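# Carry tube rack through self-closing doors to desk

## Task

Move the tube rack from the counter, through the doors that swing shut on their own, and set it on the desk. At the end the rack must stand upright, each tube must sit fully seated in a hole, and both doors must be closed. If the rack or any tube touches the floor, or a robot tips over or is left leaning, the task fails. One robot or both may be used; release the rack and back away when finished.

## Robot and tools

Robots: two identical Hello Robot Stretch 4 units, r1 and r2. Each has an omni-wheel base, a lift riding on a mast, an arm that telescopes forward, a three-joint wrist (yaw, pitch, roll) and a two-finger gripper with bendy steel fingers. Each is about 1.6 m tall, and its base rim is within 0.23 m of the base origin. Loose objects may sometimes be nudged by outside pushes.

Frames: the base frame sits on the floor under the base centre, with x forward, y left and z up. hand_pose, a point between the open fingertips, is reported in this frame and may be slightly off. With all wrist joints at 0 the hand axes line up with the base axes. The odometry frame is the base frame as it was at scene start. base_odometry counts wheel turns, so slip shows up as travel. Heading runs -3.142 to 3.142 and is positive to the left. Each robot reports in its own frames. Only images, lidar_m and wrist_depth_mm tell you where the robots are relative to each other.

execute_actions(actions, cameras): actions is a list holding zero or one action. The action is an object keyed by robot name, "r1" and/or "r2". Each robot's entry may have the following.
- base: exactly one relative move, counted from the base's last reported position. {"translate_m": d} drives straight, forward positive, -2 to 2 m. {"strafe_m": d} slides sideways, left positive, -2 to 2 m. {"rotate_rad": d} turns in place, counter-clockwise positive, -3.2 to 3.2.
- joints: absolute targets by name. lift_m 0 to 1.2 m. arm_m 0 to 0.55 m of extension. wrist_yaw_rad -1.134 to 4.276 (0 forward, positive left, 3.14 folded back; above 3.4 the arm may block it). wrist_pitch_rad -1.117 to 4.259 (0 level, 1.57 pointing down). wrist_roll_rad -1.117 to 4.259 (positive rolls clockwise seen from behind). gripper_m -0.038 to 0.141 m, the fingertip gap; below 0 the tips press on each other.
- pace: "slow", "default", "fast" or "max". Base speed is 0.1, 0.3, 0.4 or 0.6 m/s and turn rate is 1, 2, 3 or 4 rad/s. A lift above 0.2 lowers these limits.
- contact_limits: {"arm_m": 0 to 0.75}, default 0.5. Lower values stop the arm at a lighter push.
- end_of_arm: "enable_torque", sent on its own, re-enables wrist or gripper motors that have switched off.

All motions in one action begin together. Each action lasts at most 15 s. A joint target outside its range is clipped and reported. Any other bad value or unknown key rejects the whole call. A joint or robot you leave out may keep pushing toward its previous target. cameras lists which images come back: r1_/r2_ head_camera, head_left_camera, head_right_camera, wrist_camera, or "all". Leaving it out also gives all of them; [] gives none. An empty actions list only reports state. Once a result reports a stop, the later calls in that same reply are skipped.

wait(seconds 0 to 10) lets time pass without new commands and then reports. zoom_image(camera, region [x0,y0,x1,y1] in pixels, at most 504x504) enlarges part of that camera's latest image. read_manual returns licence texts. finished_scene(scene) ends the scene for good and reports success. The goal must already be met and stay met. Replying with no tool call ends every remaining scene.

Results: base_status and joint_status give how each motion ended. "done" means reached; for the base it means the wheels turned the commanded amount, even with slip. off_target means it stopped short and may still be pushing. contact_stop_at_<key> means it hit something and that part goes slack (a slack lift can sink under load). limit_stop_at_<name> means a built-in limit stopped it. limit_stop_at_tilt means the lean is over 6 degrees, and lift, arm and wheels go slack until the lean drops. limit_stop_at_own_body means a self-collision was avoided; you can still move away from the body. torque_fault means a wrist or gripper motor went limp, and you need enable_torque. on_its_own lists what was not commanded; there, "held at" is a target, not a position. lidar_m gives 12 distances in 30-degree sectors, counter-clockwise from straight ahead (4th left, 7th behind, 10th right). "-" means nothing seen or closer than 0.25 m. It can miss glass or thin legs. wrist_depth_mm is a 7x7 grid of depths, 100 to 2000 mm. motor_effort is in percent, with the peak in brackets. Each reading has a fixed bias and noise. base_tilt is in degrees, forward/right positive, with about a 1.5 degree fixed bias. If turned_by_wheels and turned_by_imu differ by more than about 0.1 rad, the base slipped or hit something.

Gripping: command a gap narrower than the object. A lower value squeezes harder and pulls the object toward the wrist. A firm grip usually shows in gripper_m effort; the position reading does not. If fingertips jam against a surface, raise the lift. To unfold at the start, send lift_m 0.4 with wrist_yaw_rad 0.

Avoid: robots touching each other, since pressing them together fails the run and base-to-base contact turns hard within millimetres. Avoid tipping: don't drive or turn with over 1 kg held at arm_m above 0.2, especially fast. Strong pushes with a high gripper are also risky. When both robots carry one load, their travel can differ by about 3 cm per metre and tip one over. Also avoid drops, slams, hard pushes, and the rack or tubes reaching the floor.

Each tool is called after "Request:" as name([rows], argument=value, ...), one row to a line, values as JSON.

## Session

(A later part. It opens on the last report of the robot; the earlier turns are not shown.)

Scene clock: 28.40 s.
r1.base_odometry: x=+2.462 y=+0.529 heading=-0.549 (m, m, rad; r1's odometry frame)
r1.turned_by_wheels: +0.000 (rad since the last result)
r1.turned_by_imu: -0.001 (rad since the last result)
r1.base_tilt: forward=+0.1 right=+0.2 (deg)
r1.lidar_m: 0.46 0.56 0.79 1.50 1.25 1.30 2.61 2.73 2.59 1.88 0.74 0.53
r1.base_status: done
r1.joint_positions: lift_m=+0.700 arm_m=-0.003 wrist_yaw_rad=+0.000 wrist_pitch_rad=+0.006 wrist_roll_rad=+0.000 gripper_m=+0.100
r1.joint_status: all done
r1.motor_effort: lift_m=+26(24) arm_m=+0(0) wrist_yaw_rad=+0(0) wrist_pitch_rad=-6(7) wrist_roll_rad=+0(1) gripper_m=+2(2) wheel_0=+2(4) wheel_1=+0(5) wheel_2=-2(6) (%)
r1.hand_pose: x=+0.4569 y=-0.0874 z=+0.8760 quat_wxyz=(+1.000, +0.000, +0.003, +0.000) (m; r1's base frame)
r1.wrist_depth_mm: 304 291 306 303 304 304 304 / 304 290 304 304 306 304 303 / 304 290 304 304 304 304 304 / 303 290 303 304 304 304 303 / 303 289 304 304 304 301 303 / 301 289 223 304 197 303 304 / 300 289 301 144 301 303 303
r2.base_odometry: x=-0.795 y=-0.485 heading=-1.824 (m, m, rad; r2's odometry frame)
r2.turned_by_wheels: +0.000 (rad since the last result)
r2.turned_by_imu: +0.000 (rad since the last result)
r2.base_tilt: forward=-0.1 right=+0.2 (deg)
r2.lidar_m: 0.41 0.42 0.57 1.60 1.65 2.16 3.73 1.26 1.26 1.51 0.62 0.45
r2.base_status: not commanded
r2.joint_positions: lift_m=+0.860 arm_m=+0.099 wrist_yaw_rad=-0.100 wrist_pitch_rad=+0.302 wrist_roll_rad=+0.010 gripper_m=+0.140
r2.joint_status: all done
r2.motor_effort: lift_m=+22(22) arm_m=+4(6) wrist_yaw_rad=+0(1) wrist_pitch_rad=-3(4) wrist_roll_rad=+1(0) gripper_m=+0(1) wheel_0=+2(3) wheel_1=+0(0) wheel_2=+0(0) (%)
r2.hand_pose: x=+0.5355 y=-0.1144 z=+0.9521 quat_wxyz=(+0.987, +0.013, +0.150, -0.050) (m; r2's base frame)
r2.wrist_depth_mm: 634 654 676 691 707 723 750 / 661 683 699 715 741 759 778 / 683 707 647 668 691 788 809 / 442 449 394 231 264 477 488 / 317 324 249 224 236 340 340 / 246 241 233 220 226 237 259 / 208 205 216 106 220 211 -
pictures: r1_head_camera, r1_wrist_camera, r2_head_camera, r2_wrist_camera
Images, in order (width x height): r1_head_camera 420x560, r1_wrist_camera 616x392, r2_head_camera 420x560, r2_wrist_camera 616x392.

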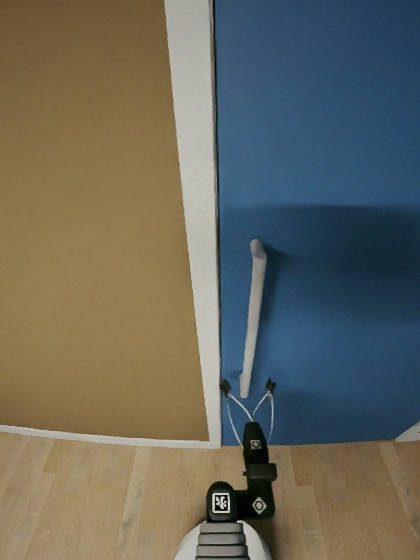

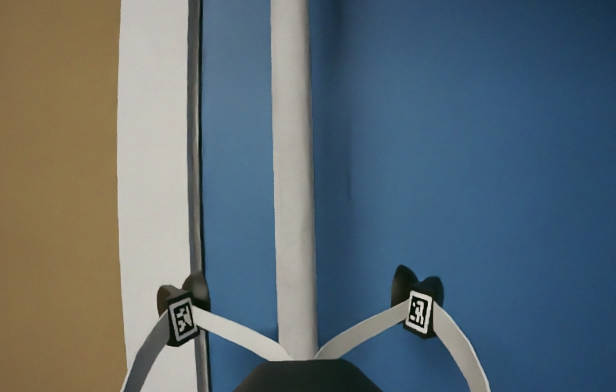

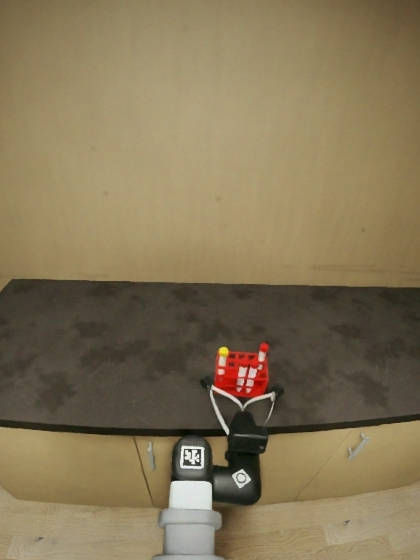

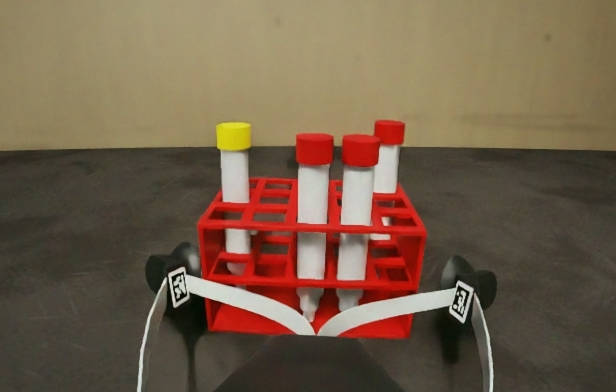

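Request:
execute_actions([
  {"r2":{"base":{"strafe_m":0.006},"joints":{"arm_m":0.135,"gripper_m":0.141},"pace":"slow"},"r1":{"base":{"translate_m":0.02},"pace":"slow"}},
], cameras=["r1_wrist_camera","r2_wrist_camera","r2_head_camera"])

Scene clock: 30.60 s.
r1.base_odometry: x=+2.479 y=+0.519 heading=-0.549 (m, m, rad; r1's odometry frame)
r1.turned_by_wheels: +0.000 (rad since the last result)
r1.turned_by_imu: +0.000 (rad since the last result)
r1.base_tilt: forward=+0.1 right=+0.4 (deg)
r1.lidar_m: 0.43 0.53 0.73 1.48 1.28 1.34 2.60 2.75 2.64 1.84 0.73 0.48
r1.base_status: done
r1.joint_positions: lift_m=+0.700 arm_m=-0.003 wrist_yaw_rad=+0.000 wrist_pitch_rad=+0.006 wrist_roll_rad=+0.000 gripper_m=+0.100
r1.joint_status: not commanded
r1.motor_effort: lift_m=+26(26) arm_m=+0(0) wrist_yaw_rad=+0(1) wrist_pitch_rad=-6(6) wrist_roll_rad=+0(0) gripper_m=+0(1) wheel_0=+2(2) wheel_1=+1(4) wheel_2=-1(6) (%)
r1.hand_pose: x=+0.4569 y=-0.0874 z=+0.8760 quat_wxyz=(+1.000, +0.000, +0.003, +0.000) (m; r1's base frame)
r1.wrist_depth_mm: 285 272 285 216 285 285 283 / 285 271 283 218 285 285 285 / 283 271 285 283 283 283 283 / 283 270 285 283 285 283 283 / 281 268 283 283 282 283 283 / 283 270 222 282 197 283 283 / 283 267 283 144 281 283 282
r2.base_odometry: x=-0.789 y=-0.486 heading=-1.824 (m, m, rad; r2's odometry frame)
r2.turned_by_wheels: +0.000 (rad since the last result)
r2.turned_by_imu: +0.000 (rad since the last result)
r2.base_tilt: forward=-0.1 right=+0.2 (deg)
r2.lidar_m: 0.40 0.43 0.59 1.60 1.65 2.17 3.72 1.30 1.27 1.52 0.64 0.45
r2.base_status: done
r2.joint_positions: lift_m=+0.860 arm_m=+0.134 wrist_yaw_rad=-0.100 wrist_pitch_rad=+0.302 wrist_roll_rad=+0.010 gripper_m=+0.141
r2.joint_status: all done
r2.motor_effort: lift_m=+22(22) arm_m=+5(4) wrist_yaw_rad=+0(1) wrist_pitch_rad=-4(3) wrist_roll_rad=+0(0) gripper_m=-1(1) wheel_0=-2(1) wheel_1=+3(2) wheel_2=+0(3) (%)
r2.hand_pose: x=+0.5705 y=-0.1144 z=+0.9521 quat_wxyz=(+0.987, +0.013, +0.150, -0.050) (m; r2's base frame)
r2.wrist_depth_mm: 603 627 634 654 676 691 707 / 627 647 683 691 707 732 750 / 654 683 661 707 615 759 768 / 439 442 421 216 237 477 484 / 317 324 223 226 203 338 340 / 245 240 232 204 206 218 260 / 208 205 214 106 212 211 -
pictures: r1_wrist_camera, r2_head_camera, r2_wrist_camera
Images, in order (width x height): r1_wrist_camera 616x392, r2_head_camera 420x560, r2_wrist_camera 616x392.

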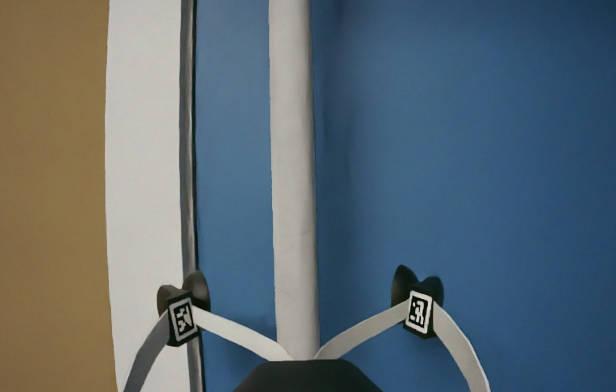

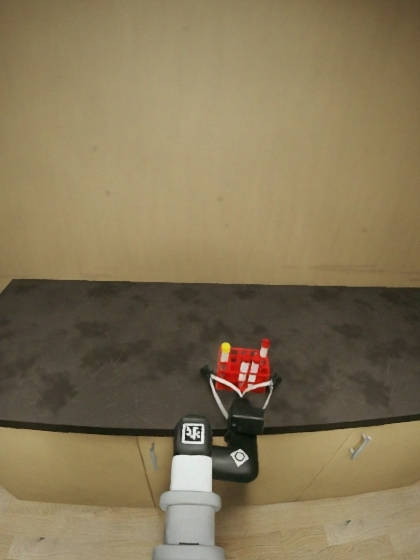

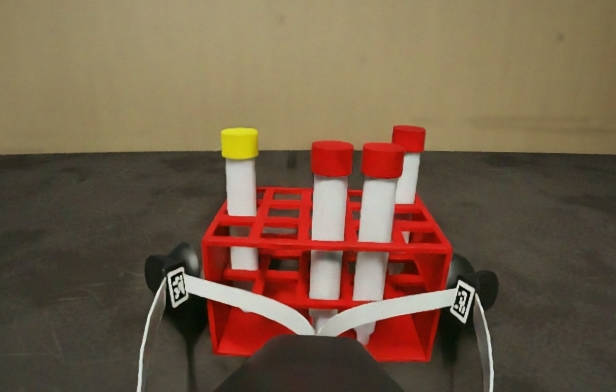

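Request:
zoom_image(camera="r2_head_camera", region=[190, 325, 300, 415])

Request:
zoom_image(camera="r2_wrist_camera", region=[130, 170, 510, 392])

Region (190, 325, 300, 415) of r2_head_camera's 420x560 image, scaled by 4.582, with more detail than that image has; it fills the top 412 rows of this view, and the rest is white.

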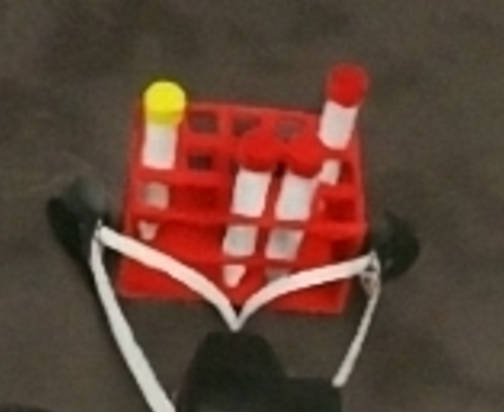

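Region (130, 170, 510, 392) of r2_wrist_camera's 616x392 image, scaled by 1.326; it fills the top 294 rows of this view, and the rest is white.

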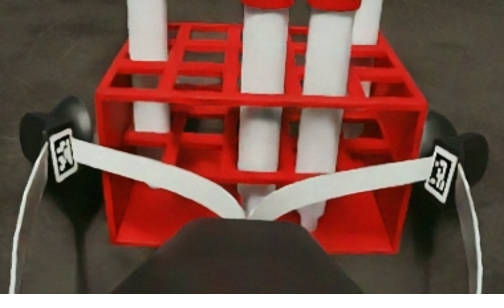

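Request:
execute_actions([
  {"r2":{"base":{"strafe_m":-0.006},"pace":"slow"},"r1":{"joints":{"gripper_m":-0.03}}},
], cameras=["r1_wrist_camera"])

Request:
execute_actions([
  {"r2":{"joints":{"arm_m":0.155},"pace":"slow"},"r1":{"base":{"translate_m":-0.15},"pace":"slow"}},
], cameras=["r1_wrist_camera","r1_head_camera","r2_wrist_camera","r2_head_camera"])

Scene clock: 33.30 s.
r1.base_odometry: x=+2.479 y=+0.519 heading=-0.549 (m, m, rad; r1's odometry frame)
r1.turned_by_wheels: +0.000 (rad since the last result)
r1.turned_by_imu: -0.001 (rad since the last result)
r1.base_tilt: forward=+0.0 right=+0.3 (deg)
r1.lidar_m: 0.44 0.53 0.78 1.50 1.28 1.33 2.64 2.76 2.62 1.83 0.71 0.49
r1.base_status: not commanded
r1.joint_positions: lift_m=+0.700 arm_m=-0.003 wrist_yaw_rad=+0.002 wrist_pitch_rad=+0.006 wrist_roll_rad=+0.000 gripper_m=-0.029
r1.joint_status: all done
r1.motor_effort: lift_m=+26(26) arm_m=+0(0) wrist_yaw_rad=-5(11) wrist_pitch_rad=-6(6) wrist_roll_rad=+1(0) gripper_m=-22(19) wheel_0=+2(2) wheel_1=+1(1) wheel_2=+2(2) (%)
r1.hand_pose: x=+0.4570 y=-0.0869 z=+0.8760 quat_wxyz=(+1.000, +0.000, +0.003, +0.001) (m; r1's base frame)
r1.wrist_depth_mm: 283 271 274 276 274 277 276 / 285 271 274 273 274 274 276 / 283 271 273 272 274 274 276 / 283 270 273 273 274 273 276 / 282 270 273 208 273 274 273 / 282 270 198 199 180 273 274 / 282 154 273 198 273 273 274
r2.base_odometry: x=-0.795 y=-0.484 heading=-1.824 (m, m, rad; r2's odometry frame)
r2.turned_by_wheels: +0.000 (rad since the last result)
r2.turned_by_imu: +0.000 (rad since the last result)
r2.base_tilt: forward=-0.1 right=+0.2 (deg)
r2.lidar_m: 0.40 0.42 0.57 1.60 1.64 2.17 3.76 1.28 1.27 1.52 0.63 0.44
r2.base_status: done
r2.joint_positions: lift_m=+0.860 arm_m=+0.134 wrist_yaw_rad=-0.100 wrist_pitch_rad=+0.302 wrist_roll_rad=+0.010 gripper_m=+0.141
r2.joint_status: not commanded
r2.motor_effort: lift_m=+22(22) arm_m=+5(5) wrist_yaw_rad=+2(0) wrist_pitch_rad=-4(3) wrist_roll_rad=+0(1) gripper_m=-2(0) wheel_0=+3(3) wheel_1=-1(3) wheel_2=+0(4) (%)
r2.hand_pose: x=+0.5705 y=-0.1144 z=+0.9521 quat_wxyz=(+0.987, +0.013, +0.150, -0.050) (m; r2's base frame)
r2.wrist_depth_mm: 603 615 640 661 668 691 715 / 627 647 668 691 715 732 741 / 654 676 647 707 699 759 778 / 439 445 392 216 236 477 484 / 315 322 224 204 210 338 340 / 245 240 232 208 208 218 260 / 206 205 216 106 211 211 -
pictures: r1_wrist_camera
Images, in order (width x height): r1_wrist_camera 616x392.

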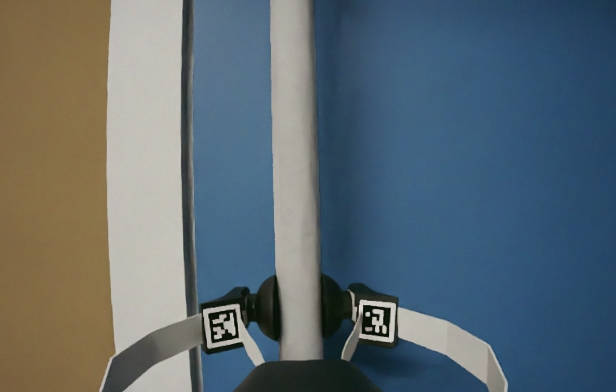

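Scene clock: 36.07 s.
r1.base_odometry: x=+2.351 y=+0.597 heading=-0.550 (m, m, rad; r1's odometry frame)
r1.turned_by_wheels: -0.001 (rad since the last result)
r1.turned_by_imu: -0.002 (rad since the last result)
r1.base_tilt: forward=+0.1 right=+0.2 (deg)
r1.lidar_m: 0.43 0.70 0.98 1.50 1.20 2.59 2.46 2.56 2.64 2.36 0.82 0.45
r1.base_status: done
r1.joint_positions: lift_m=+0.700 arm_m=-0.003 wrist_yaw_rad=-0.011 wrist_pitch_rad=+0.006 wrist_roll_rad=+0.000 gripper_m=-0.029
r1.joint_status: not commanded
r1.on_its_own: wrist_yaw_rad is at rest, and its effort (+32) is outside its rest range (-13 to +13)
r1.motor_effort: lift_m=+26(26) arm_m=+0(0) wrist_yaw_rad=+32(32) wrist_pitch_rad=-7(6) wrist_roll_rad=+0(1) gripper_m=-23(22) wheel_0=-10(10) wheel_1=-4(7) wheel_2=-2(8) (%)
r1.hand_pose: x=+0.4559 y=-0.0906 z=+0.8760 quat_wxyz=(+1.000, +0.000, +0.003, -0.006) (m; r1's base frame)
r1.wrist_depth_mm: 427 433 265 206 287 303 315 / 430 430 263 204 287 303 315 / 427 430 263 202 285 301 314 / 427 430 262 203 283 301 312 / 427 433 262 206 285 300 312 / 424 430 211 198 196 298 312 / 427 427 258 196 282 157 312
r2.base_odometry: x=-0.795 y=-0.484 heading=-1.824 (m, m, rad; r2's odometry frame)
r2.turned_by_wheels: +0.000 (rad since the last result)
r2.turned_by_imu: +0.000 (rad since the last result)
r2.base_tilt: forward=-0.1 right=+0.2 (deg)
r2.lidar_m: 0.41 0.43 0.58 1.61 1.62 2.19 3.73 1.18 1.20 1.53 0.62 0.44
r2.base_status: not commanded
r2.joint_positions: lift_m=+0.860 arm_m=+0.154 wrist_yaw_rad=-0.100 wrist_pitch_rad=+0.302 wrist_roll_rad=+0.010 gripper_m=+0.141
r2.joint_status: all done
r2.motor_effort: lift_m=+22(22) arm_m=+4(4) wrist_yaw_rad=+0(1) wrist_pitch_rad=-4(4) wrist_roll_rad=+1(0) gripper_m=+1(0) wheel_0=+3(3) wheel_1=-1(1) wheel_2=+0(0) (%)
r2.hand_pose: x=+0.5905 y=-0.1144 z=+0.9521 quat_wxyz=(+0.987, +0.013, +0.150, -0.050) (m; r2's base frame)
r2.wrist_depth_mm: 585 603 621 640 661 676 691 / 615 627 654 668 691 707 723 / 640 654 676 691 621 732 759 / 439 449 418 216 235 477 484 / 315 322 224 202 197 336 338 / 245 239 231 205 207 218 259 / 207 205 214 106 212 211 -
pictures: r1_head_camera, r1_wrist_camera, r2_head_camera, r2_wrist_camera
Images, in order (width x height): r1_head_camera 420x560, r1_wrist_camera 616x392, r2_head_camera 420x560, r2_wrist_camera 616x392.

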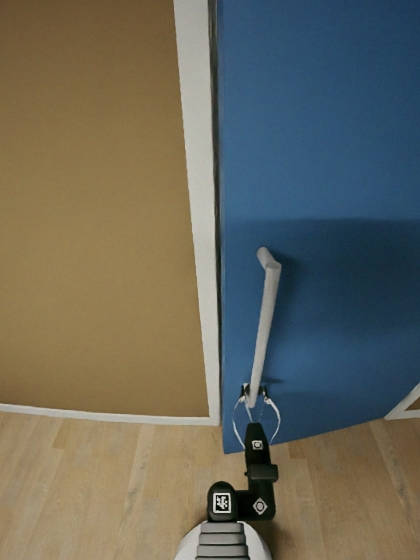

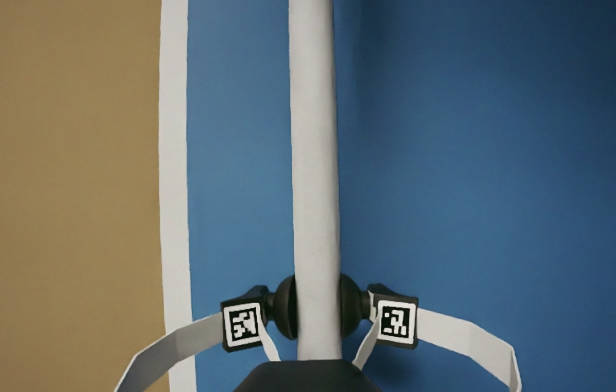

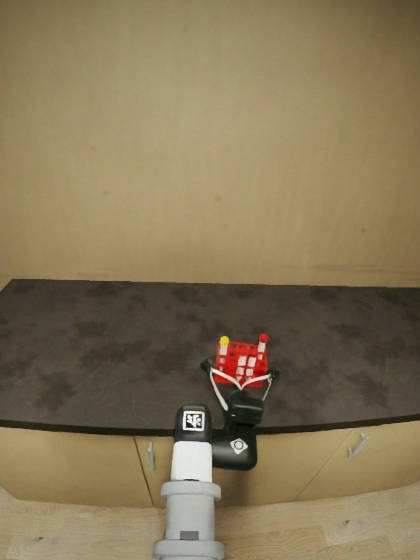

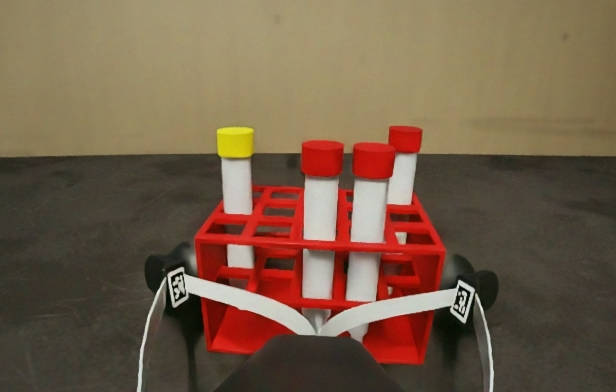

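Request:
execute_actions([
  {"r2":{"joints":{"gripper_m":0.05}},"r1":{"base":{"strafe_m":-0.045}}},
], cameras=["r2_wrist_camera"])

Request:
execute_actions([
  {"r2":{"joints":{"lift_m":0.89},"pace":"slow"},"r1":{"base":{"translate_m":-0.55},"joints":{"arm_m":0.44}}},
], cameras=["r1_wrist_camera","r1_head_camera","r2_wrist_camera","r2_head_camera"])

Scene clock: 41.03 s.
r1.base_odometry: x=+2.328 y=+0.559 heading=-0.548 (m, m, rad; r1's odometry frame)
r1.turned_by_wheels: +0.002 (rad since the last result)
r1.turned_by_imu: +0.001 (rad since the last result)
r1.base_tilt: forward=+0.0 right=+0.1 (deg)
r1.lidar_m: 0.40 0.68 1.00 1.55 1.21 2.60 2.48 2.59 2.59 2.35 0.83 0.53
r1.base_status: done
r1.joint_positions: lift_m=+0.700 arm_m=-0.003 wrist_yaw_rad=+0.018 wrist_pitch_rad=+0.006 wrist_roll_rad=+0.000 gripper_m=-0.029
r1.joint_status: not commanded
r1.on_its_own: wrist_yaw_rad is at rest, and its effort (-53) is outside its rest range (-13 to +13)
r1.motor_effort: lift_m=+26(26) arm_m=+0(0) wrist_yaw_rad=-53(55) wrist_pitch_rad=-7(7) wrist_roll_rad=+1(0) gripper_m=-18(20) wheel_0=+13(13) wheel_1=+3(11) wheel_2=+6(6) (%)
r1.hand_pose: x=+0.4584 y=-0.0821 z=+0.8760 quat_wxyz=(+1.000, +0.000, +0.003, +0.009) (m; r1's base frame)
r1.wrist_depth_mm: 439 442 259 271 279 291 301 / 439 439 260 271 281 289 298 / 439 439 258 270 281 290 300 / 436 436 259 268 279 287 298 / 439 439 259 268 278 289 297 / 436 439 193 193 276 290 297 / 439 160 193 181 274 289 297
r2.base_odometry: x=-0.795 y=-0.484 heading=-1.824 (m, m, rad; r2's odometry frame)
r2.turned_by_wheels: +0.000 (rad since the last result)
r2.turned_by_imu: -0.001 (rad since the last result)
r2.base_tilt: forward=-0.1 right=+0.2 (deg)
r2.lidar_m: 0.41 0.43 0.59 1.60 1.65 2.14 3.74 1.22 1.25 1.51 0.61 0.42
r2.base_status: not commanded
r2.joint_positions: lift_m=+0.860 arm_m=+0.154 wrist_yaw_rad=-0.100 wrist_pitch_rad=+0.303 wrist_roll_rad=+0.010 gripper_m=+0.051
r2.joint_status: all done
r2.motor_effort: lift_m=+22(22) arm_m=+4(4) wrist_yaw_rad=+3(2) wrist_pitch_rad=-6(7) wrist_roll_rad=+0(0) gripper_m=-32(31) wheel_0=+3(3) wheel_1=-2(1) wheel_2=+0(0) (%)
r2.hand_pose: x=+0.5904 y=-0.1144 z=+0.9518 quat_wxyz=(+0.987, +0.013, +0.150, -0.050) (m; r2's base frame)
r2.wrist_depth_mm: 585 597 627 640 654 683 683 / 615 634 654 668 683 715 723 / 640 661 661 691 211 741 759 / 436 445 244 198 214 473 480 / 314 320 205 179 178 336 336 / 245 181 200 192 186 176 258 / 207 205 200 106 187 210 -
pictures: r2_wrist_camera
Images, in order (width x height): r2_wrist_camera 616x392.

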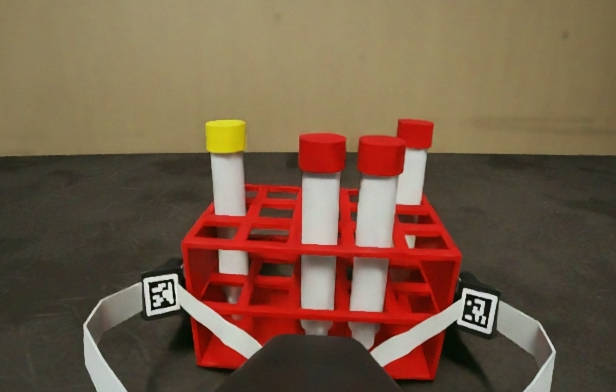

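Scene clock: 44.37 s.
r1.base_odometry: x=+1.858 y=+0.844 heading=-0.550 (m, m, rad; r1's odometry frame)
r1.turned_by_wheels: -0.001 (rad since the last result)
r1.turned_by_imu: +0.009 (rad since the last result)
r1.base_tilt: forward=+0.1 right=+0.2 (deg)
r1.lidar_m: 0.86 1.28 1.63 0.99 1.02 2.00 1.91 2.02 2.60 2.47 1.69 1.03
r1.base_status: done
r1.joint_positions: lift_m=+0.700 arm_m=+0.439 wrist_yaw_rad=-0.005 wrist_pitch_rad=+0.004 wrist_roll_rad=+0.000 gripper_m=-0.029
r1.joint_status: all done
r1.on_its_own: wrist_yaw_rad is at rest, and its effort (+14) is outside its rest range (-13 to +13)
r1.motor_effort: lift_m=+25(26) arm_m=+5(9) wrist_yaw_rad=+14(84) wrist_pitch_rad=-2(6) wrist_roll_rad=+0(1) gripper_m=-19(26) wheel_0=-8(16) wheel_1=-5(5) wheel_2=-5(27) (%)
r1.hand_pose: x=+0.8981 y=-0.0888 z=+0.8766 quat_wxyz=(+1.000, +0.000, +0.002, -0.002) (m; r1's base frame)
r1.wrist_depth_mm: 544 539 250 196 290 315 342 / 544 544 250 196 289 314 338 / 539 539 249 198 289 314 336 / 539 539 249 259 286 312 332 / 535 535 248 198 287 314 334 / 544 539 204 192 183 309 332 / 535 539 245 189 281 298 332
r2.base_odometry: x=-0.795 y=-0.484 heading=-1.824 (m, m, rad; r2's odometry frame)
r2.turned_by_wheels: +0.000 (rad since the last result)
r2.turned_by_imu: +0.000 (rad since the last result)
r2.base_tilt: forward=-0.1 right=+0.2 (deg)
r2.lidar_m: 0.42 0.43 0.59 1.61 1.62 2.18 1.03 0.98 1.62 1.51 0.62 0.44
r2.base_status: not commanded
r2.joint_positions: lift_m=+0.890 arm_m=+0.154 wrist_yaw_rad=-0.100 wrist_pitch_rad=+0.303 wrist_roll_rad=+0.010 gripper_m=+0.051
r2.joint_status: all done
r2.motor_effort: lift_m=+23(24) arm_m=+4(5) wrist_yaw_rad=+2(2) wrist_pitch_rad=-7(8) wrist_roll_rad=+0(0) gripper_m=-32(31) wheel_0=+3(3) wheel_1=-1(1) wheel_2=+0(0) (%)
r2.hand_pose: x=+0.5904 y=-0.1144 z=+0.9817 quat_wxyz=(+0.987, +0.013, +0.150, -0.050) (m; r2's base frame)
r2.wrist_depth_mm: 585 603 627 640 654 668 691 / 615 627 647 668 691 707 723 / 640 668 676 699 212 750 768 / 517 525 211 197 214 559 564 / 370 377 206 179 178 397 399 / 289 181 200 191 186 176 306 / 244 242 206 106 187 249 -
pictures: r1_head_camera, r1_wrist_camera, r2_head_camera, r2_wrist_camera
Images, in order (width x height): r1_head_camera 420x560, r1_wrist_camera 616x392, r2_head_camera 420x560, r2_wrist_camera 616x392.

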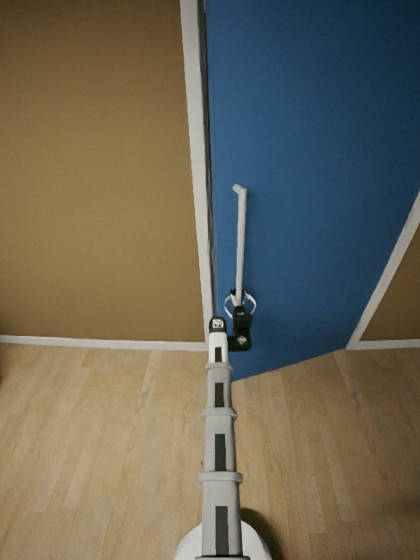

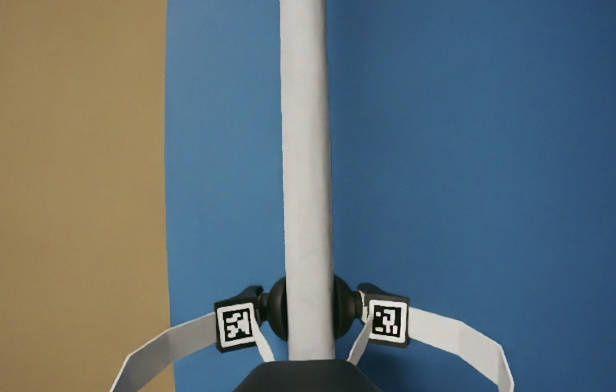

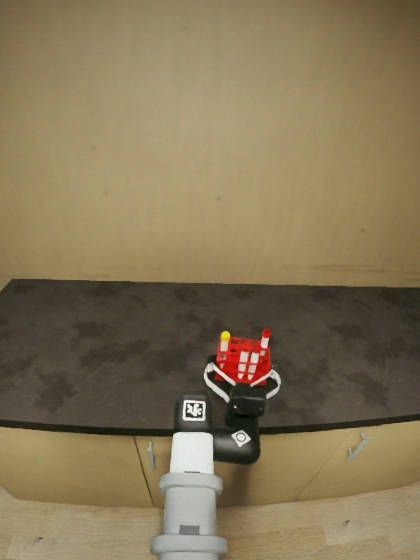

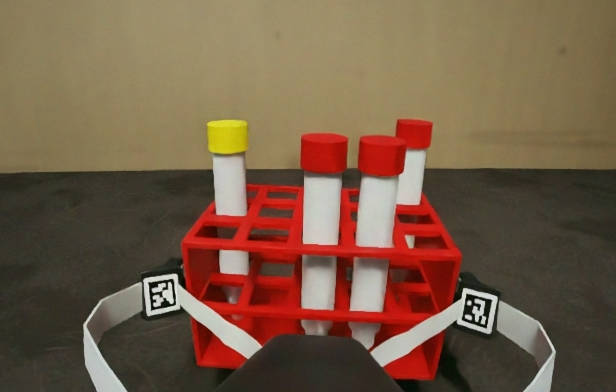

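Request:
execute_actions([
  {"r2":{"joints":{"arm_m":0.0,"lift_m":0.92},"pace":"slow"},"r1":{"base":{"strafe_m":-0.035},"joints":{"arm_m":0.385},"pace":"slow"}},
], cameras=["r1_head_camera"])

Scene clock: 48.90 s.
r1.base_odometry: x=+1.839 y=+0.814 heading=-0.549 (m, m, rad; r1's odometry frame)
r1.turned_by_wheels: +0.001 (rad since the last result)
r1.turned_by_imu: +0.000 (rad since the last result)
r1.base_tilt: forward=+0.1 right=+0.3 (deg)
r1.lidar_m: 0.83 1.27 1.68 1.02 1.04 1.99 1.92 2.05 2.53 2.43 1.66 0.99
r1.base_status: done
r1.joint_positions: lift_m=+0.700 arm_m=+0.386 wrist_yaw_rad=+0.003 wrist_pitch_rad=+0.004 wrist_roll_rad=+0.000 gripper_m=-0.029
r1.joint_status: all done
r1.motor_effort: lift_m=+25(25) arm_m=-8(11) wrist_yaw_rad=-10(24) wrist_pitch_rad=-2(2) wrist_roll_rad=-1(1) gripper_m=-19(22) wheel_0=+5(8) wheel_1=+1(11) wheel_2=+4(6) (%)
r1.hand_pose: x=+0.8460 y=-0.0864 z=+0.8766 quat_wxyz=(+1.000, +0.000, +0.002, +0.002) (m; r1's base frame)
r1.wrist_depth_mm: 597 597 249 193 296 327 357 / 597 597 248 192 294 325 355 / 597 597 249 192 294 324 351 / 597 591 247 193 291 322 355 / 597 591 247 196 291 322 349 / 597 597 192 195 181 320 349 / 591 156 240 186 287 306 351
r2.base_odometry: x=-0.795 y=-0.484 heading=-1.824 (m, m, rad; r2's odometry frame)
r2.turned_by_wheels: +0.000 (rad since the last result)
r2.turned_by_imu: -0.001 (rad since the last result)
r2.base_tilt: forward=-0.2 right=+0.2 (deg)
r2.lidar_m: 0.38 0.43 0.59 1.59 1.64 2.17 1.07 1.02 1.62 1.52 0.64 0.40
r2.base_status: not commanded
r2.joint_positions: lift_m=+0.920 arm_m=+0.002 wrist_yaw_rad=-0.100 wrist_pitch_rad=+0.303 wrist_roll_rad=+0.010 gripper_m=+0.051
r2.joint_status: all done
joint sent to its limit — the command would take r2.arm_m past its lower limit, so that joint was sent only as far as its limit.
r2.motor_effort: lift_m=+23(24) arm_m=-4(5) wrist_yaw_rad=+2(0) wrist_pitch_rad=-8(7) wrist_roll_rad=+0(0) gripper_m=-33(32) wheel_0=+3(3) wheel_1=-1(1) wheel_2=+0(0) (%)
r2.hand_pose: x=+0.4380 y=-0.1144 z=+1.0117 quat_wxyz=(+0.987, +0.013, +0.150, -0.050) (m; r2's base frame)
r2.wrist_depth_mm: 723 732 759 778 798 820 842 / 741 768 798 820 831 854 878 / 778 809 809 831 213 904 931 / 597 609 211 197 214 647 654 / 427 439 205 179 178 462 462 / 334 181 200 191 186 176 353 / 282 281 206 106 187 289 -
pictures: r1_head_camera
Images, in order (width x height): r1_head_camera 420x560.

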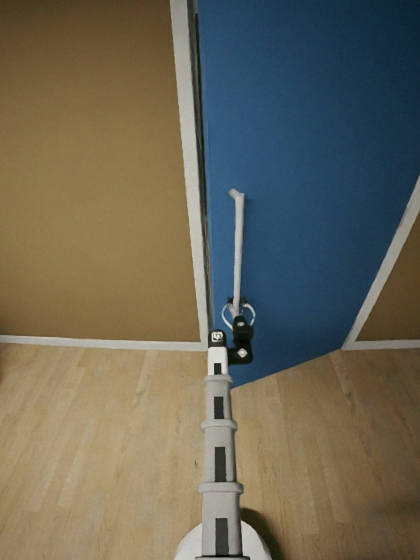

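Request:
execute_actions([
  {"r2":{"base":{"strafe_m":-0.6}},"r1":{"base":{"strafe_m":-0.098},"joints":{"arm_m":0.255,"wrist_yaw_rad":0.08},"pace":"slow"}},
], cameras=["r1_head_camera"])

Scene clock: 52.97 s.
r1.base_odometry: x=+1.788 y=+0.731 heading=-0.547 (m, m, rad; r1's odometry frame)
r1.turned_by_wheels: +0.002 (rad since the last result)
r1.turned_by_imu: +0.001 (rad since the last result)
r1.base_tilt: forward=+0.0 right=+0.3 (deg)
r1.lidar_m: 0.67 1.25 1.06 1.07 1.83 2.00 1.92 2.03 2.43 2.32 1.64 0.90
r1.base_status: done
r1.joint_positions: lift_m=+0.700 arm_m=+0.256 wrist_yaw_rad=+0.089 wrist_pitch_rad=+0.005 wrist_roll_rad=+0.000 gripper_m=-0.030
r1.joint_status: all done
r1.on_its_own: wrist_yaw_rad is at rest, and its effort (-26) is outside its rest range (-13 to +13)
r1.motor_effort: lift_m=+25(25) arm_m=-7(12) wrist_yaw_rad=-26(47) wrist_pitch_rad=-4(3) wrist_roll_rad=+0(0) gripper_m=-15(23) wheel_0=+10(17) wheel_1=+3(9) wheel_2=+6(8) (%)
r1.hand_pose: x=+0.7222 y=-0.0614 z=+0.8764 quat_wxyz=(+0.999, +0.000, +0.002, +0.045) (m; r1's base frame)
r1.wrist_depth_mm: 768 230 240 267 297 338 379 / 778 230 239 266 296 336 375 / 768 229 238 265 294 334 375 / 778 229 238 264 294 332 375 / 768 229 237 265 294 330 368 / 768 228 193 182 283 330 368 / 768 159 229 179 283 330 368
r2.base_odometry: x=-1.376 y=-0.334 heading=-1.824 (m, m, rad; r2's odometry frame)
r2.turned_by_wheels: +0.000 (rad since the last result)
r2.turned_by_imu: -0.001 (rad since the last result)
r2.base_tilt: forward=-0.2 right=+0.1 (deg)
r2.lidar_m: 0.42 0.44 0.62 2.21 2.25 1.17 1.08 1.24 0.99 0.91 0.94 0.37
r2.base_status: done
r2.joint_positions: lift_m=+0.920 arm_m=+0.002 wrist_yaw_rad=-0.100 wrist_pitch_rad=+0.303 wrist_roll_rad=+0.010 gripper_m=+0.051
r2.joint_status: not commanded
r2.motor_effort: lift_m=+23(23) arm_m=-4(4) wrist_yaw_rad=+2(1) wrist_pitch_rad=-8(8) wrist_roll_rad=+0(0) gripper_m=-30(31) wheel_0=+0(5) wheel_1=+0(8) wheel_2=-1(3) (%)
r2.hand_pose: x=+0.4379 y=-0.1145 z=+1.0117 quat_wxyz=(+0.987, +0.013, +0.150, -0.050) (m; r2's base frame)
r2.wrist_depth_mm: 759 768 778 809 831 854 878 / 778 798 831 854 866 904 917 / 809 842 842 878 213 960 960 / 597 609 211 198 214 976 991 / 433 439 206 178 178 462 931 / 334 181 200 190 186 176 353 / 282 282 206 106 187 306 -
pictures: r1_head_camera
Images, in order (width x height): r1_head_camera 420x560.

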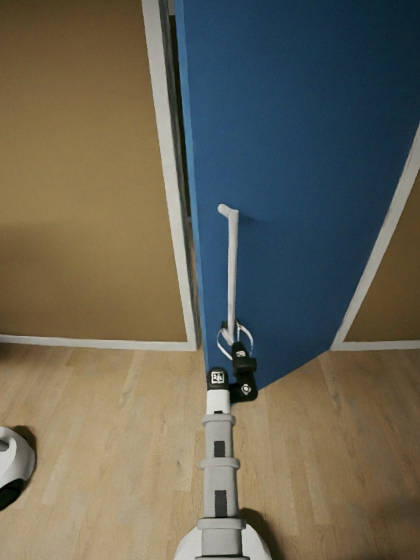

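Request:
execute_actions([
  {"r2":{"base":{"translate_m":-0.45}},"r1":{"base":{"strafe_m":-0.148},"joints":{"arm_m":0.11,"wrist_yaw_rad":0.18},"pace":"slow"}},
], cameras=["r1_head_camera"])

Scene clock: 56.57 s.
r1.base_odometry: x=+1.712 y=+0.605 heading=-0.547 (m, m, rad; r1's odometry frame)
r1.turned_by_wheels: +0.001 (rad since the last result)
r1.turned_by_imu: +0.001 (rad since the last result)
r1.base_tilt: forward=+0.1 right=+0.2 (deg)
r1.lidar_m: 0.50 1.23 0.76 0.78 2.01 2.00 1.93 2.05 2.27 2.18 1.63 0.78
r1.base_status: done
r1.joint_positions: lift_m=+0.700 arm_m=+0.111 wrist_yaw_rad=+0.187 wrist_pitch_rad=+0.006 wrist_roll_rad=+0.000 gripper_m=-0.030
r1.joint_status: all done
r1.on_its_own: wrist_yaw_rad is at rest, and its effort (-20) is outside its rest range (-13 to +13)
r1.motor_effort: lift_m=+25(25) arm_m=-5(14) wrist_yaw_rad=-20(49) wrist_pitch_rad=-7(7) wrist_roll_rad=+0(0) gripper_m=-13(21) wheel_0=+4(15) wheel_1=+3(6) wheel_2=+1(6) (%)
r1.hand_pose: x=+0.5816 y=-0.0322 z=+0.8761 quat_wxyz=(+0.996, +0.000, +0.003, +0.093) (m; r1's base frame)
r1.wrist_depth_mm: 1008 195 213 251 291 347 418 / 1008 196 212 249 290 347 415 / 1008 195 213 249 287 342 415 / 1008 195 211 248 286 340 410 / 1008 194 213 247 286 342 410 / 1008 192 181 179 278 342 404 / 1025 151 208 154 272 342 404
r2.base_odometry: x=-1.263 y=+0.101 heading=-1.824 (m, m, rad; r2's odometry frame)
r2.turned_by_wheels: +0.000 (rad since the last result)
r2.turned_by_imu: +0.001 (rad since the last result)
r2.base_tilt: forward=-0.1 right=+0.2 (deg)
r2.lidar_m: 0.43 0.91 1.24 2.18 2.23 0.81 0.78 0.91 1.02 0.95 0.98 0.40
r2.base_status: done
r2.joint_positions: lift_m=+0.920 arm_m=+0.002 wrist_yaw_rad=-0.100 wrist_pitch_rad=+0.303 wrist_roll_rad=+0.010 gripper_m=+0.051
r2.joint_status: not commanded
r2.motor_effort: lift_m=+23(23) arm_m=-4(4) wrist_yaw_rad=+1(2) wrist_pitch_rad=-8(8) wrist_roll_rad=+0(1) gripper_m=-30(31) wheel_0=-1(2) wheel_1=-1(4) wheel_2=+0(9) (%)
r2.hand_pose: x=+0.4379 y=-0.1145 z=+1.0117 quat_wxyz=(+0.987, +0.013, +0.150, -0.050) (m; r2's base frame)
r2.wrist_depth_mm: 1118 1160 1182 1229 1255 1255 1025 / 1160 1205 1229 1281 1281 1281 1008 / 960 991 878 904 211 1366 1042 / 691 707 244 198 213 1308 1025 / 723 741 204 179 179 1308 1042 / 768 181 200 192 186 177 1008 / 809 831 206 106 187 1366 976
pictures: r1_head_camera
Images, in order (width x height): r1_head_camera 420x560.

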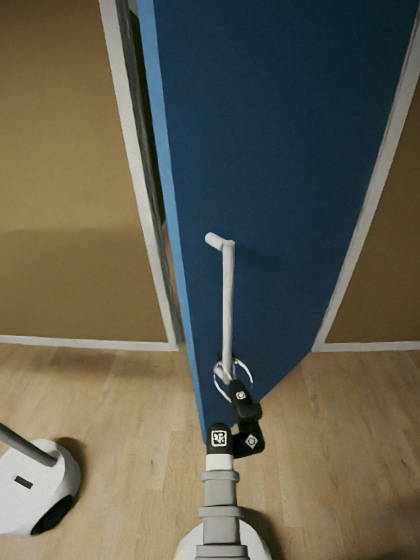

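Request:
execute_actions([
  {"r2":{"base":{"rotate_rad":-2.2},"pace":"slow"},"r1":{"base":{"strafe_m":-0.158},"joints":{"arm_m":0.005},"pace":"slow"}},
], cameras=["r1_head_camera","r2_head_camera","r2_head_left_camera"])

Scene clock: 60.77 s.
r1.base_odometry: x=+1.630 y=+0.470 heading=-0.545 (m, m, rad; r1's odometry frame)
r1.turned_by_wheels: +0.001 (rad since the last result)
r1.turned_by_imu: +0.002 (rad since the last result)
r1.base_tilt: forward=+0.1 right=+0.2 (deg)
r1.lidar_m: 0.36 0.44 0.81 0.93 2.16 1.99 1.95 2.05 2.10 2.01 1.58 0.74
r1.base_status: done
r1.joint_positions: lift_m=+0.700 arm_m=+0.005 wrist_yaw_rad=+0.193 wrist_pitch_rad=+0.006 wrist_roll_rad=+0.000 gripper_m=-0.030
r1.joint_status: all done
r1.on_its_own: wrist_yaw_rad is at rest, and its effort (-38) is outside its rest range (-13 to +13)
r1.motor_effort: lift_m=+25(25) arm_m=-2(10) wrist_yaw_rad=-38(46) wrist_pitch_rad=-7(7) wrist_roll_rad=+1(1) gripper_m=-10(16) wheel_0=+15(15) wheel_1=+3(4) wheel_2=-1(10) (%)
r1.hand_pose: x=+0.4761 y=-0.0303 z=+0.8760 quat_wxyz=(+0.995, -0.001, +0.003, +0.097) (m; r1's base frame)
r1.wrist_depth_mm: 158 179 139 256 325 449 668 / 157 179 138 256 322 439 654 / 157 180 138 255 319 433 634 / 156 179 138 253 315 430 621 / 156 178 138 251 315 427 627 / 155 173 138 196 314 424 621 / 156 164 139 143 282 427 634
r2.base_odometry: x=-1.263 y=+0.101 heading=+2.259 (m, m, rad; r2's odometry frame)
r2.turned_by_wheels: -2.200 (rad since the last result)
r2.turned_by_imu: -2.217 (rad since the last result)
r2.base_tilt: forward=-0.1 right=+0.2 (deg)
r2.lidar_m: 0.42 0.93 0.95 0.99 0.88 0.90 1.15 2.16 2.19 2.68 0.93 0.39
r2.base_status: done
r2.joint_positions: lift_m=+0.920 arm_m=+0.002 wrist_yaw_rad=-0.100 wrist_pitch_rad=+0.303 wrist_roll_rad=+0.010 gripper_m=+0.051
r2.joint_status: not commanded
r2.motor_effort: lift_m=+23(23) arm_m=-4(4) wrist_yaw_rad=+0(1) wrist_pitch_rad=-7(7) wrist_roll_rad=+1(1) gripper_m=-32(30) wheel_0=+2(3) wheel_1=+2(6) wheel_2=+0(2) (%)
r2.hand_pose: x=+0.4379 y=-0.1145 z=+1.0117 quat_wxyz=(+0.987, +0.013, +0.150, -0.050) (m; r2's base frame)
r2.wrist_depth_mm: 654 732 - - 1499 931 715 / 668 768 - - 1537 931 715 / 691 809 - - 211 960 715 / 723 831 227 198 213 976 732 / 750 842 204 179 179 917 732 / 778 181 200 191 186 176 707 / 798 946 206 106 187 946 715
pictures: r1_head_camera, r2_head_camera, r2_head_left_camera
Images, in order (width x height): r1_head_camera 420x560, r2_head_camera 420x560, r2_head_left_camera 420x672.

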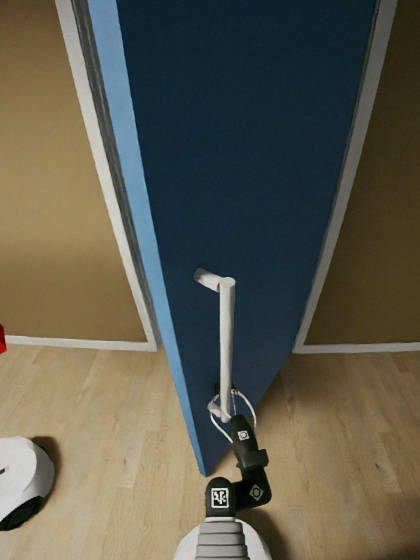

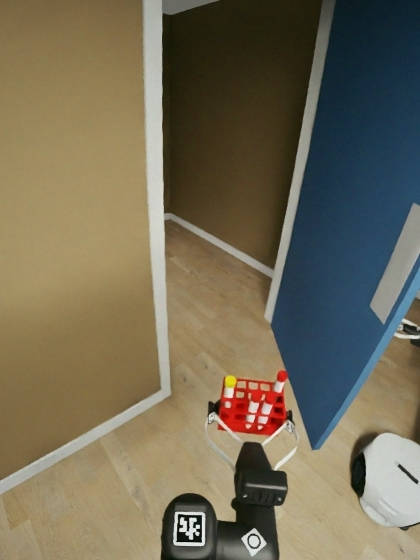

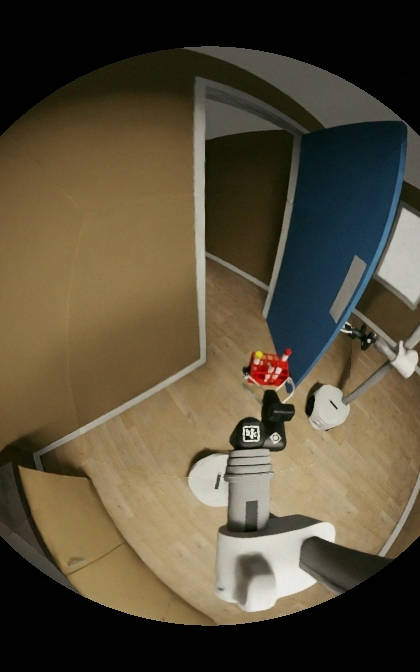

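Request:
execute_actions([
  {"r2":{"base":{"strafe_m":-0.4}},"r1":{"base":{"translate_m":-0.045},"pace":"slow"}},
], cameras=["r1_wrist_camera","r2_head_camera","r2_head_left_camera"])

Scene clock: 64.00 s.
r1.base_odometry: x=+1.591 y=+0.493 heading=-0.545 (m, m, rad; r1's odometry frame)
r1.turned_by_wheels: +0.000 (rad since the last result)
r1.turned_by_imu: +0.000 (rad since the last result)
r1.base_tilt: forward=+0.0 right=+0.3 (deg)
r1.lidar_m: 0.40 1.35 0.44 0.56 2.15 1.98 1.89 2.03 2.09 2.03 1.69 0.77
r1.base_status: done
r1.joint_positions: lift_m=+0.700 arm_m=+0.005 wrist_yaw_rad=+0.184 wrist_pitch_rad=+0.006 wrist_roll_rad=+0.000 gripper_m=-0.030
r1.joint_status: not commanded
r1.motor_effort: lift_m=+25(25) arm_m=-2(1) wrist_yaw_rad=-11(46) wrist_pitch_rad=-7(8) wrist_roll_rad=+1(1) gripper_m=-14(20) wheel_0=+2(13) wheel_1=-1(4) wheel_2=+4(11) (%)
r1.hand_pose: x=+0.4758 y=-0.0332 z=+0.8760 quat_wxyz=(+0.996, -0.001, +0.003, +0.092) (m; r1's base frame)
r1.wrist_depth_mm: 1160 190 227 174 362 517 842 / 1182 189 226 173 355 512 820 / 1182 190 227 172 351 504 788 / 1160 189 225 170 351 492 768 / 1182 189 224 170 345 488 750 / 1205 187 206 170 334 488 768 / 1182 174 215 167 319 488 768
r2.base_odometry: x=-0.954 y=+0.356 heading=+2.259 (m, m, rad; r2's odometry frame)
r2.turned_by_wheels: +0.000 (rad since the last result)
r2.turned_by_imu: +0.000 (rad since the last result)
r2.base_tilt: forward=-0.1 right=+0.2 (deg)
r2.lidar_m: 0.42 1.19 1.21 1.35 1.21 1.21 1.52 1.91 1.93 2.36 0.58 0.41
r2.base_status: done
r2.joint_positions: lift_m=+0.920 arm_m=+0.002 wrist_yaw_rad=-0.100 wrist_pitch_rad=+0.303 wrist_roll_rad=+0.010 gripper_m=+0.051
r2.joint_status: not commanded
r2.motor_effort: lift_m=+22(23) arm_m=-4(4) wrist_yaw_rad=+0(2) wrist_pitch_rad=-8(7) wrist_roll_rad=+0(0) gripper_m=-30(32) wheel_0=+0(8) wheel_1=+0(9) wheel_2=-1(1) (%)
r2.hand_pose: x=+0.4379 y=-0.1145 z=+1.0118 quat_wxyz=(+0.987, +0.013, +0.151, -0.050) (m; r2's base frame)
r2.wrist_depth_mm: - - - 1366 549 - - / - - - 1397 564 - - / - - - 1160 521 - - / - - 211 198 214 - - / - - 206 179 178 - 564 / 991 181 200 190 186 176 1756 / 1042 1366 205 107 187 1430 1397
pictures: r1_wrist_camera, r2_head_camera, r2_head_left_camera
Images, in order (width x height): r1_wrist_camera 616x392, r2_head_camera 420x560, r2_head_left_camera 420x672.

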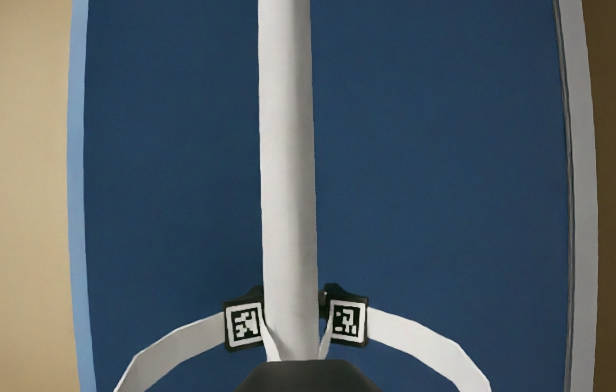

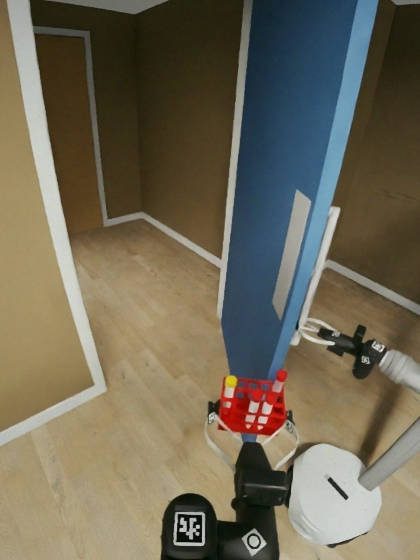

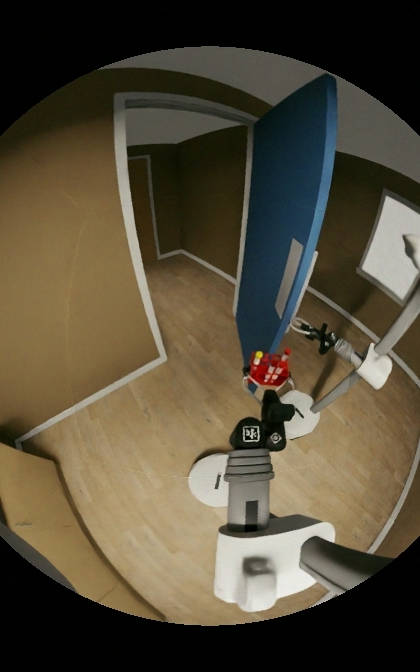

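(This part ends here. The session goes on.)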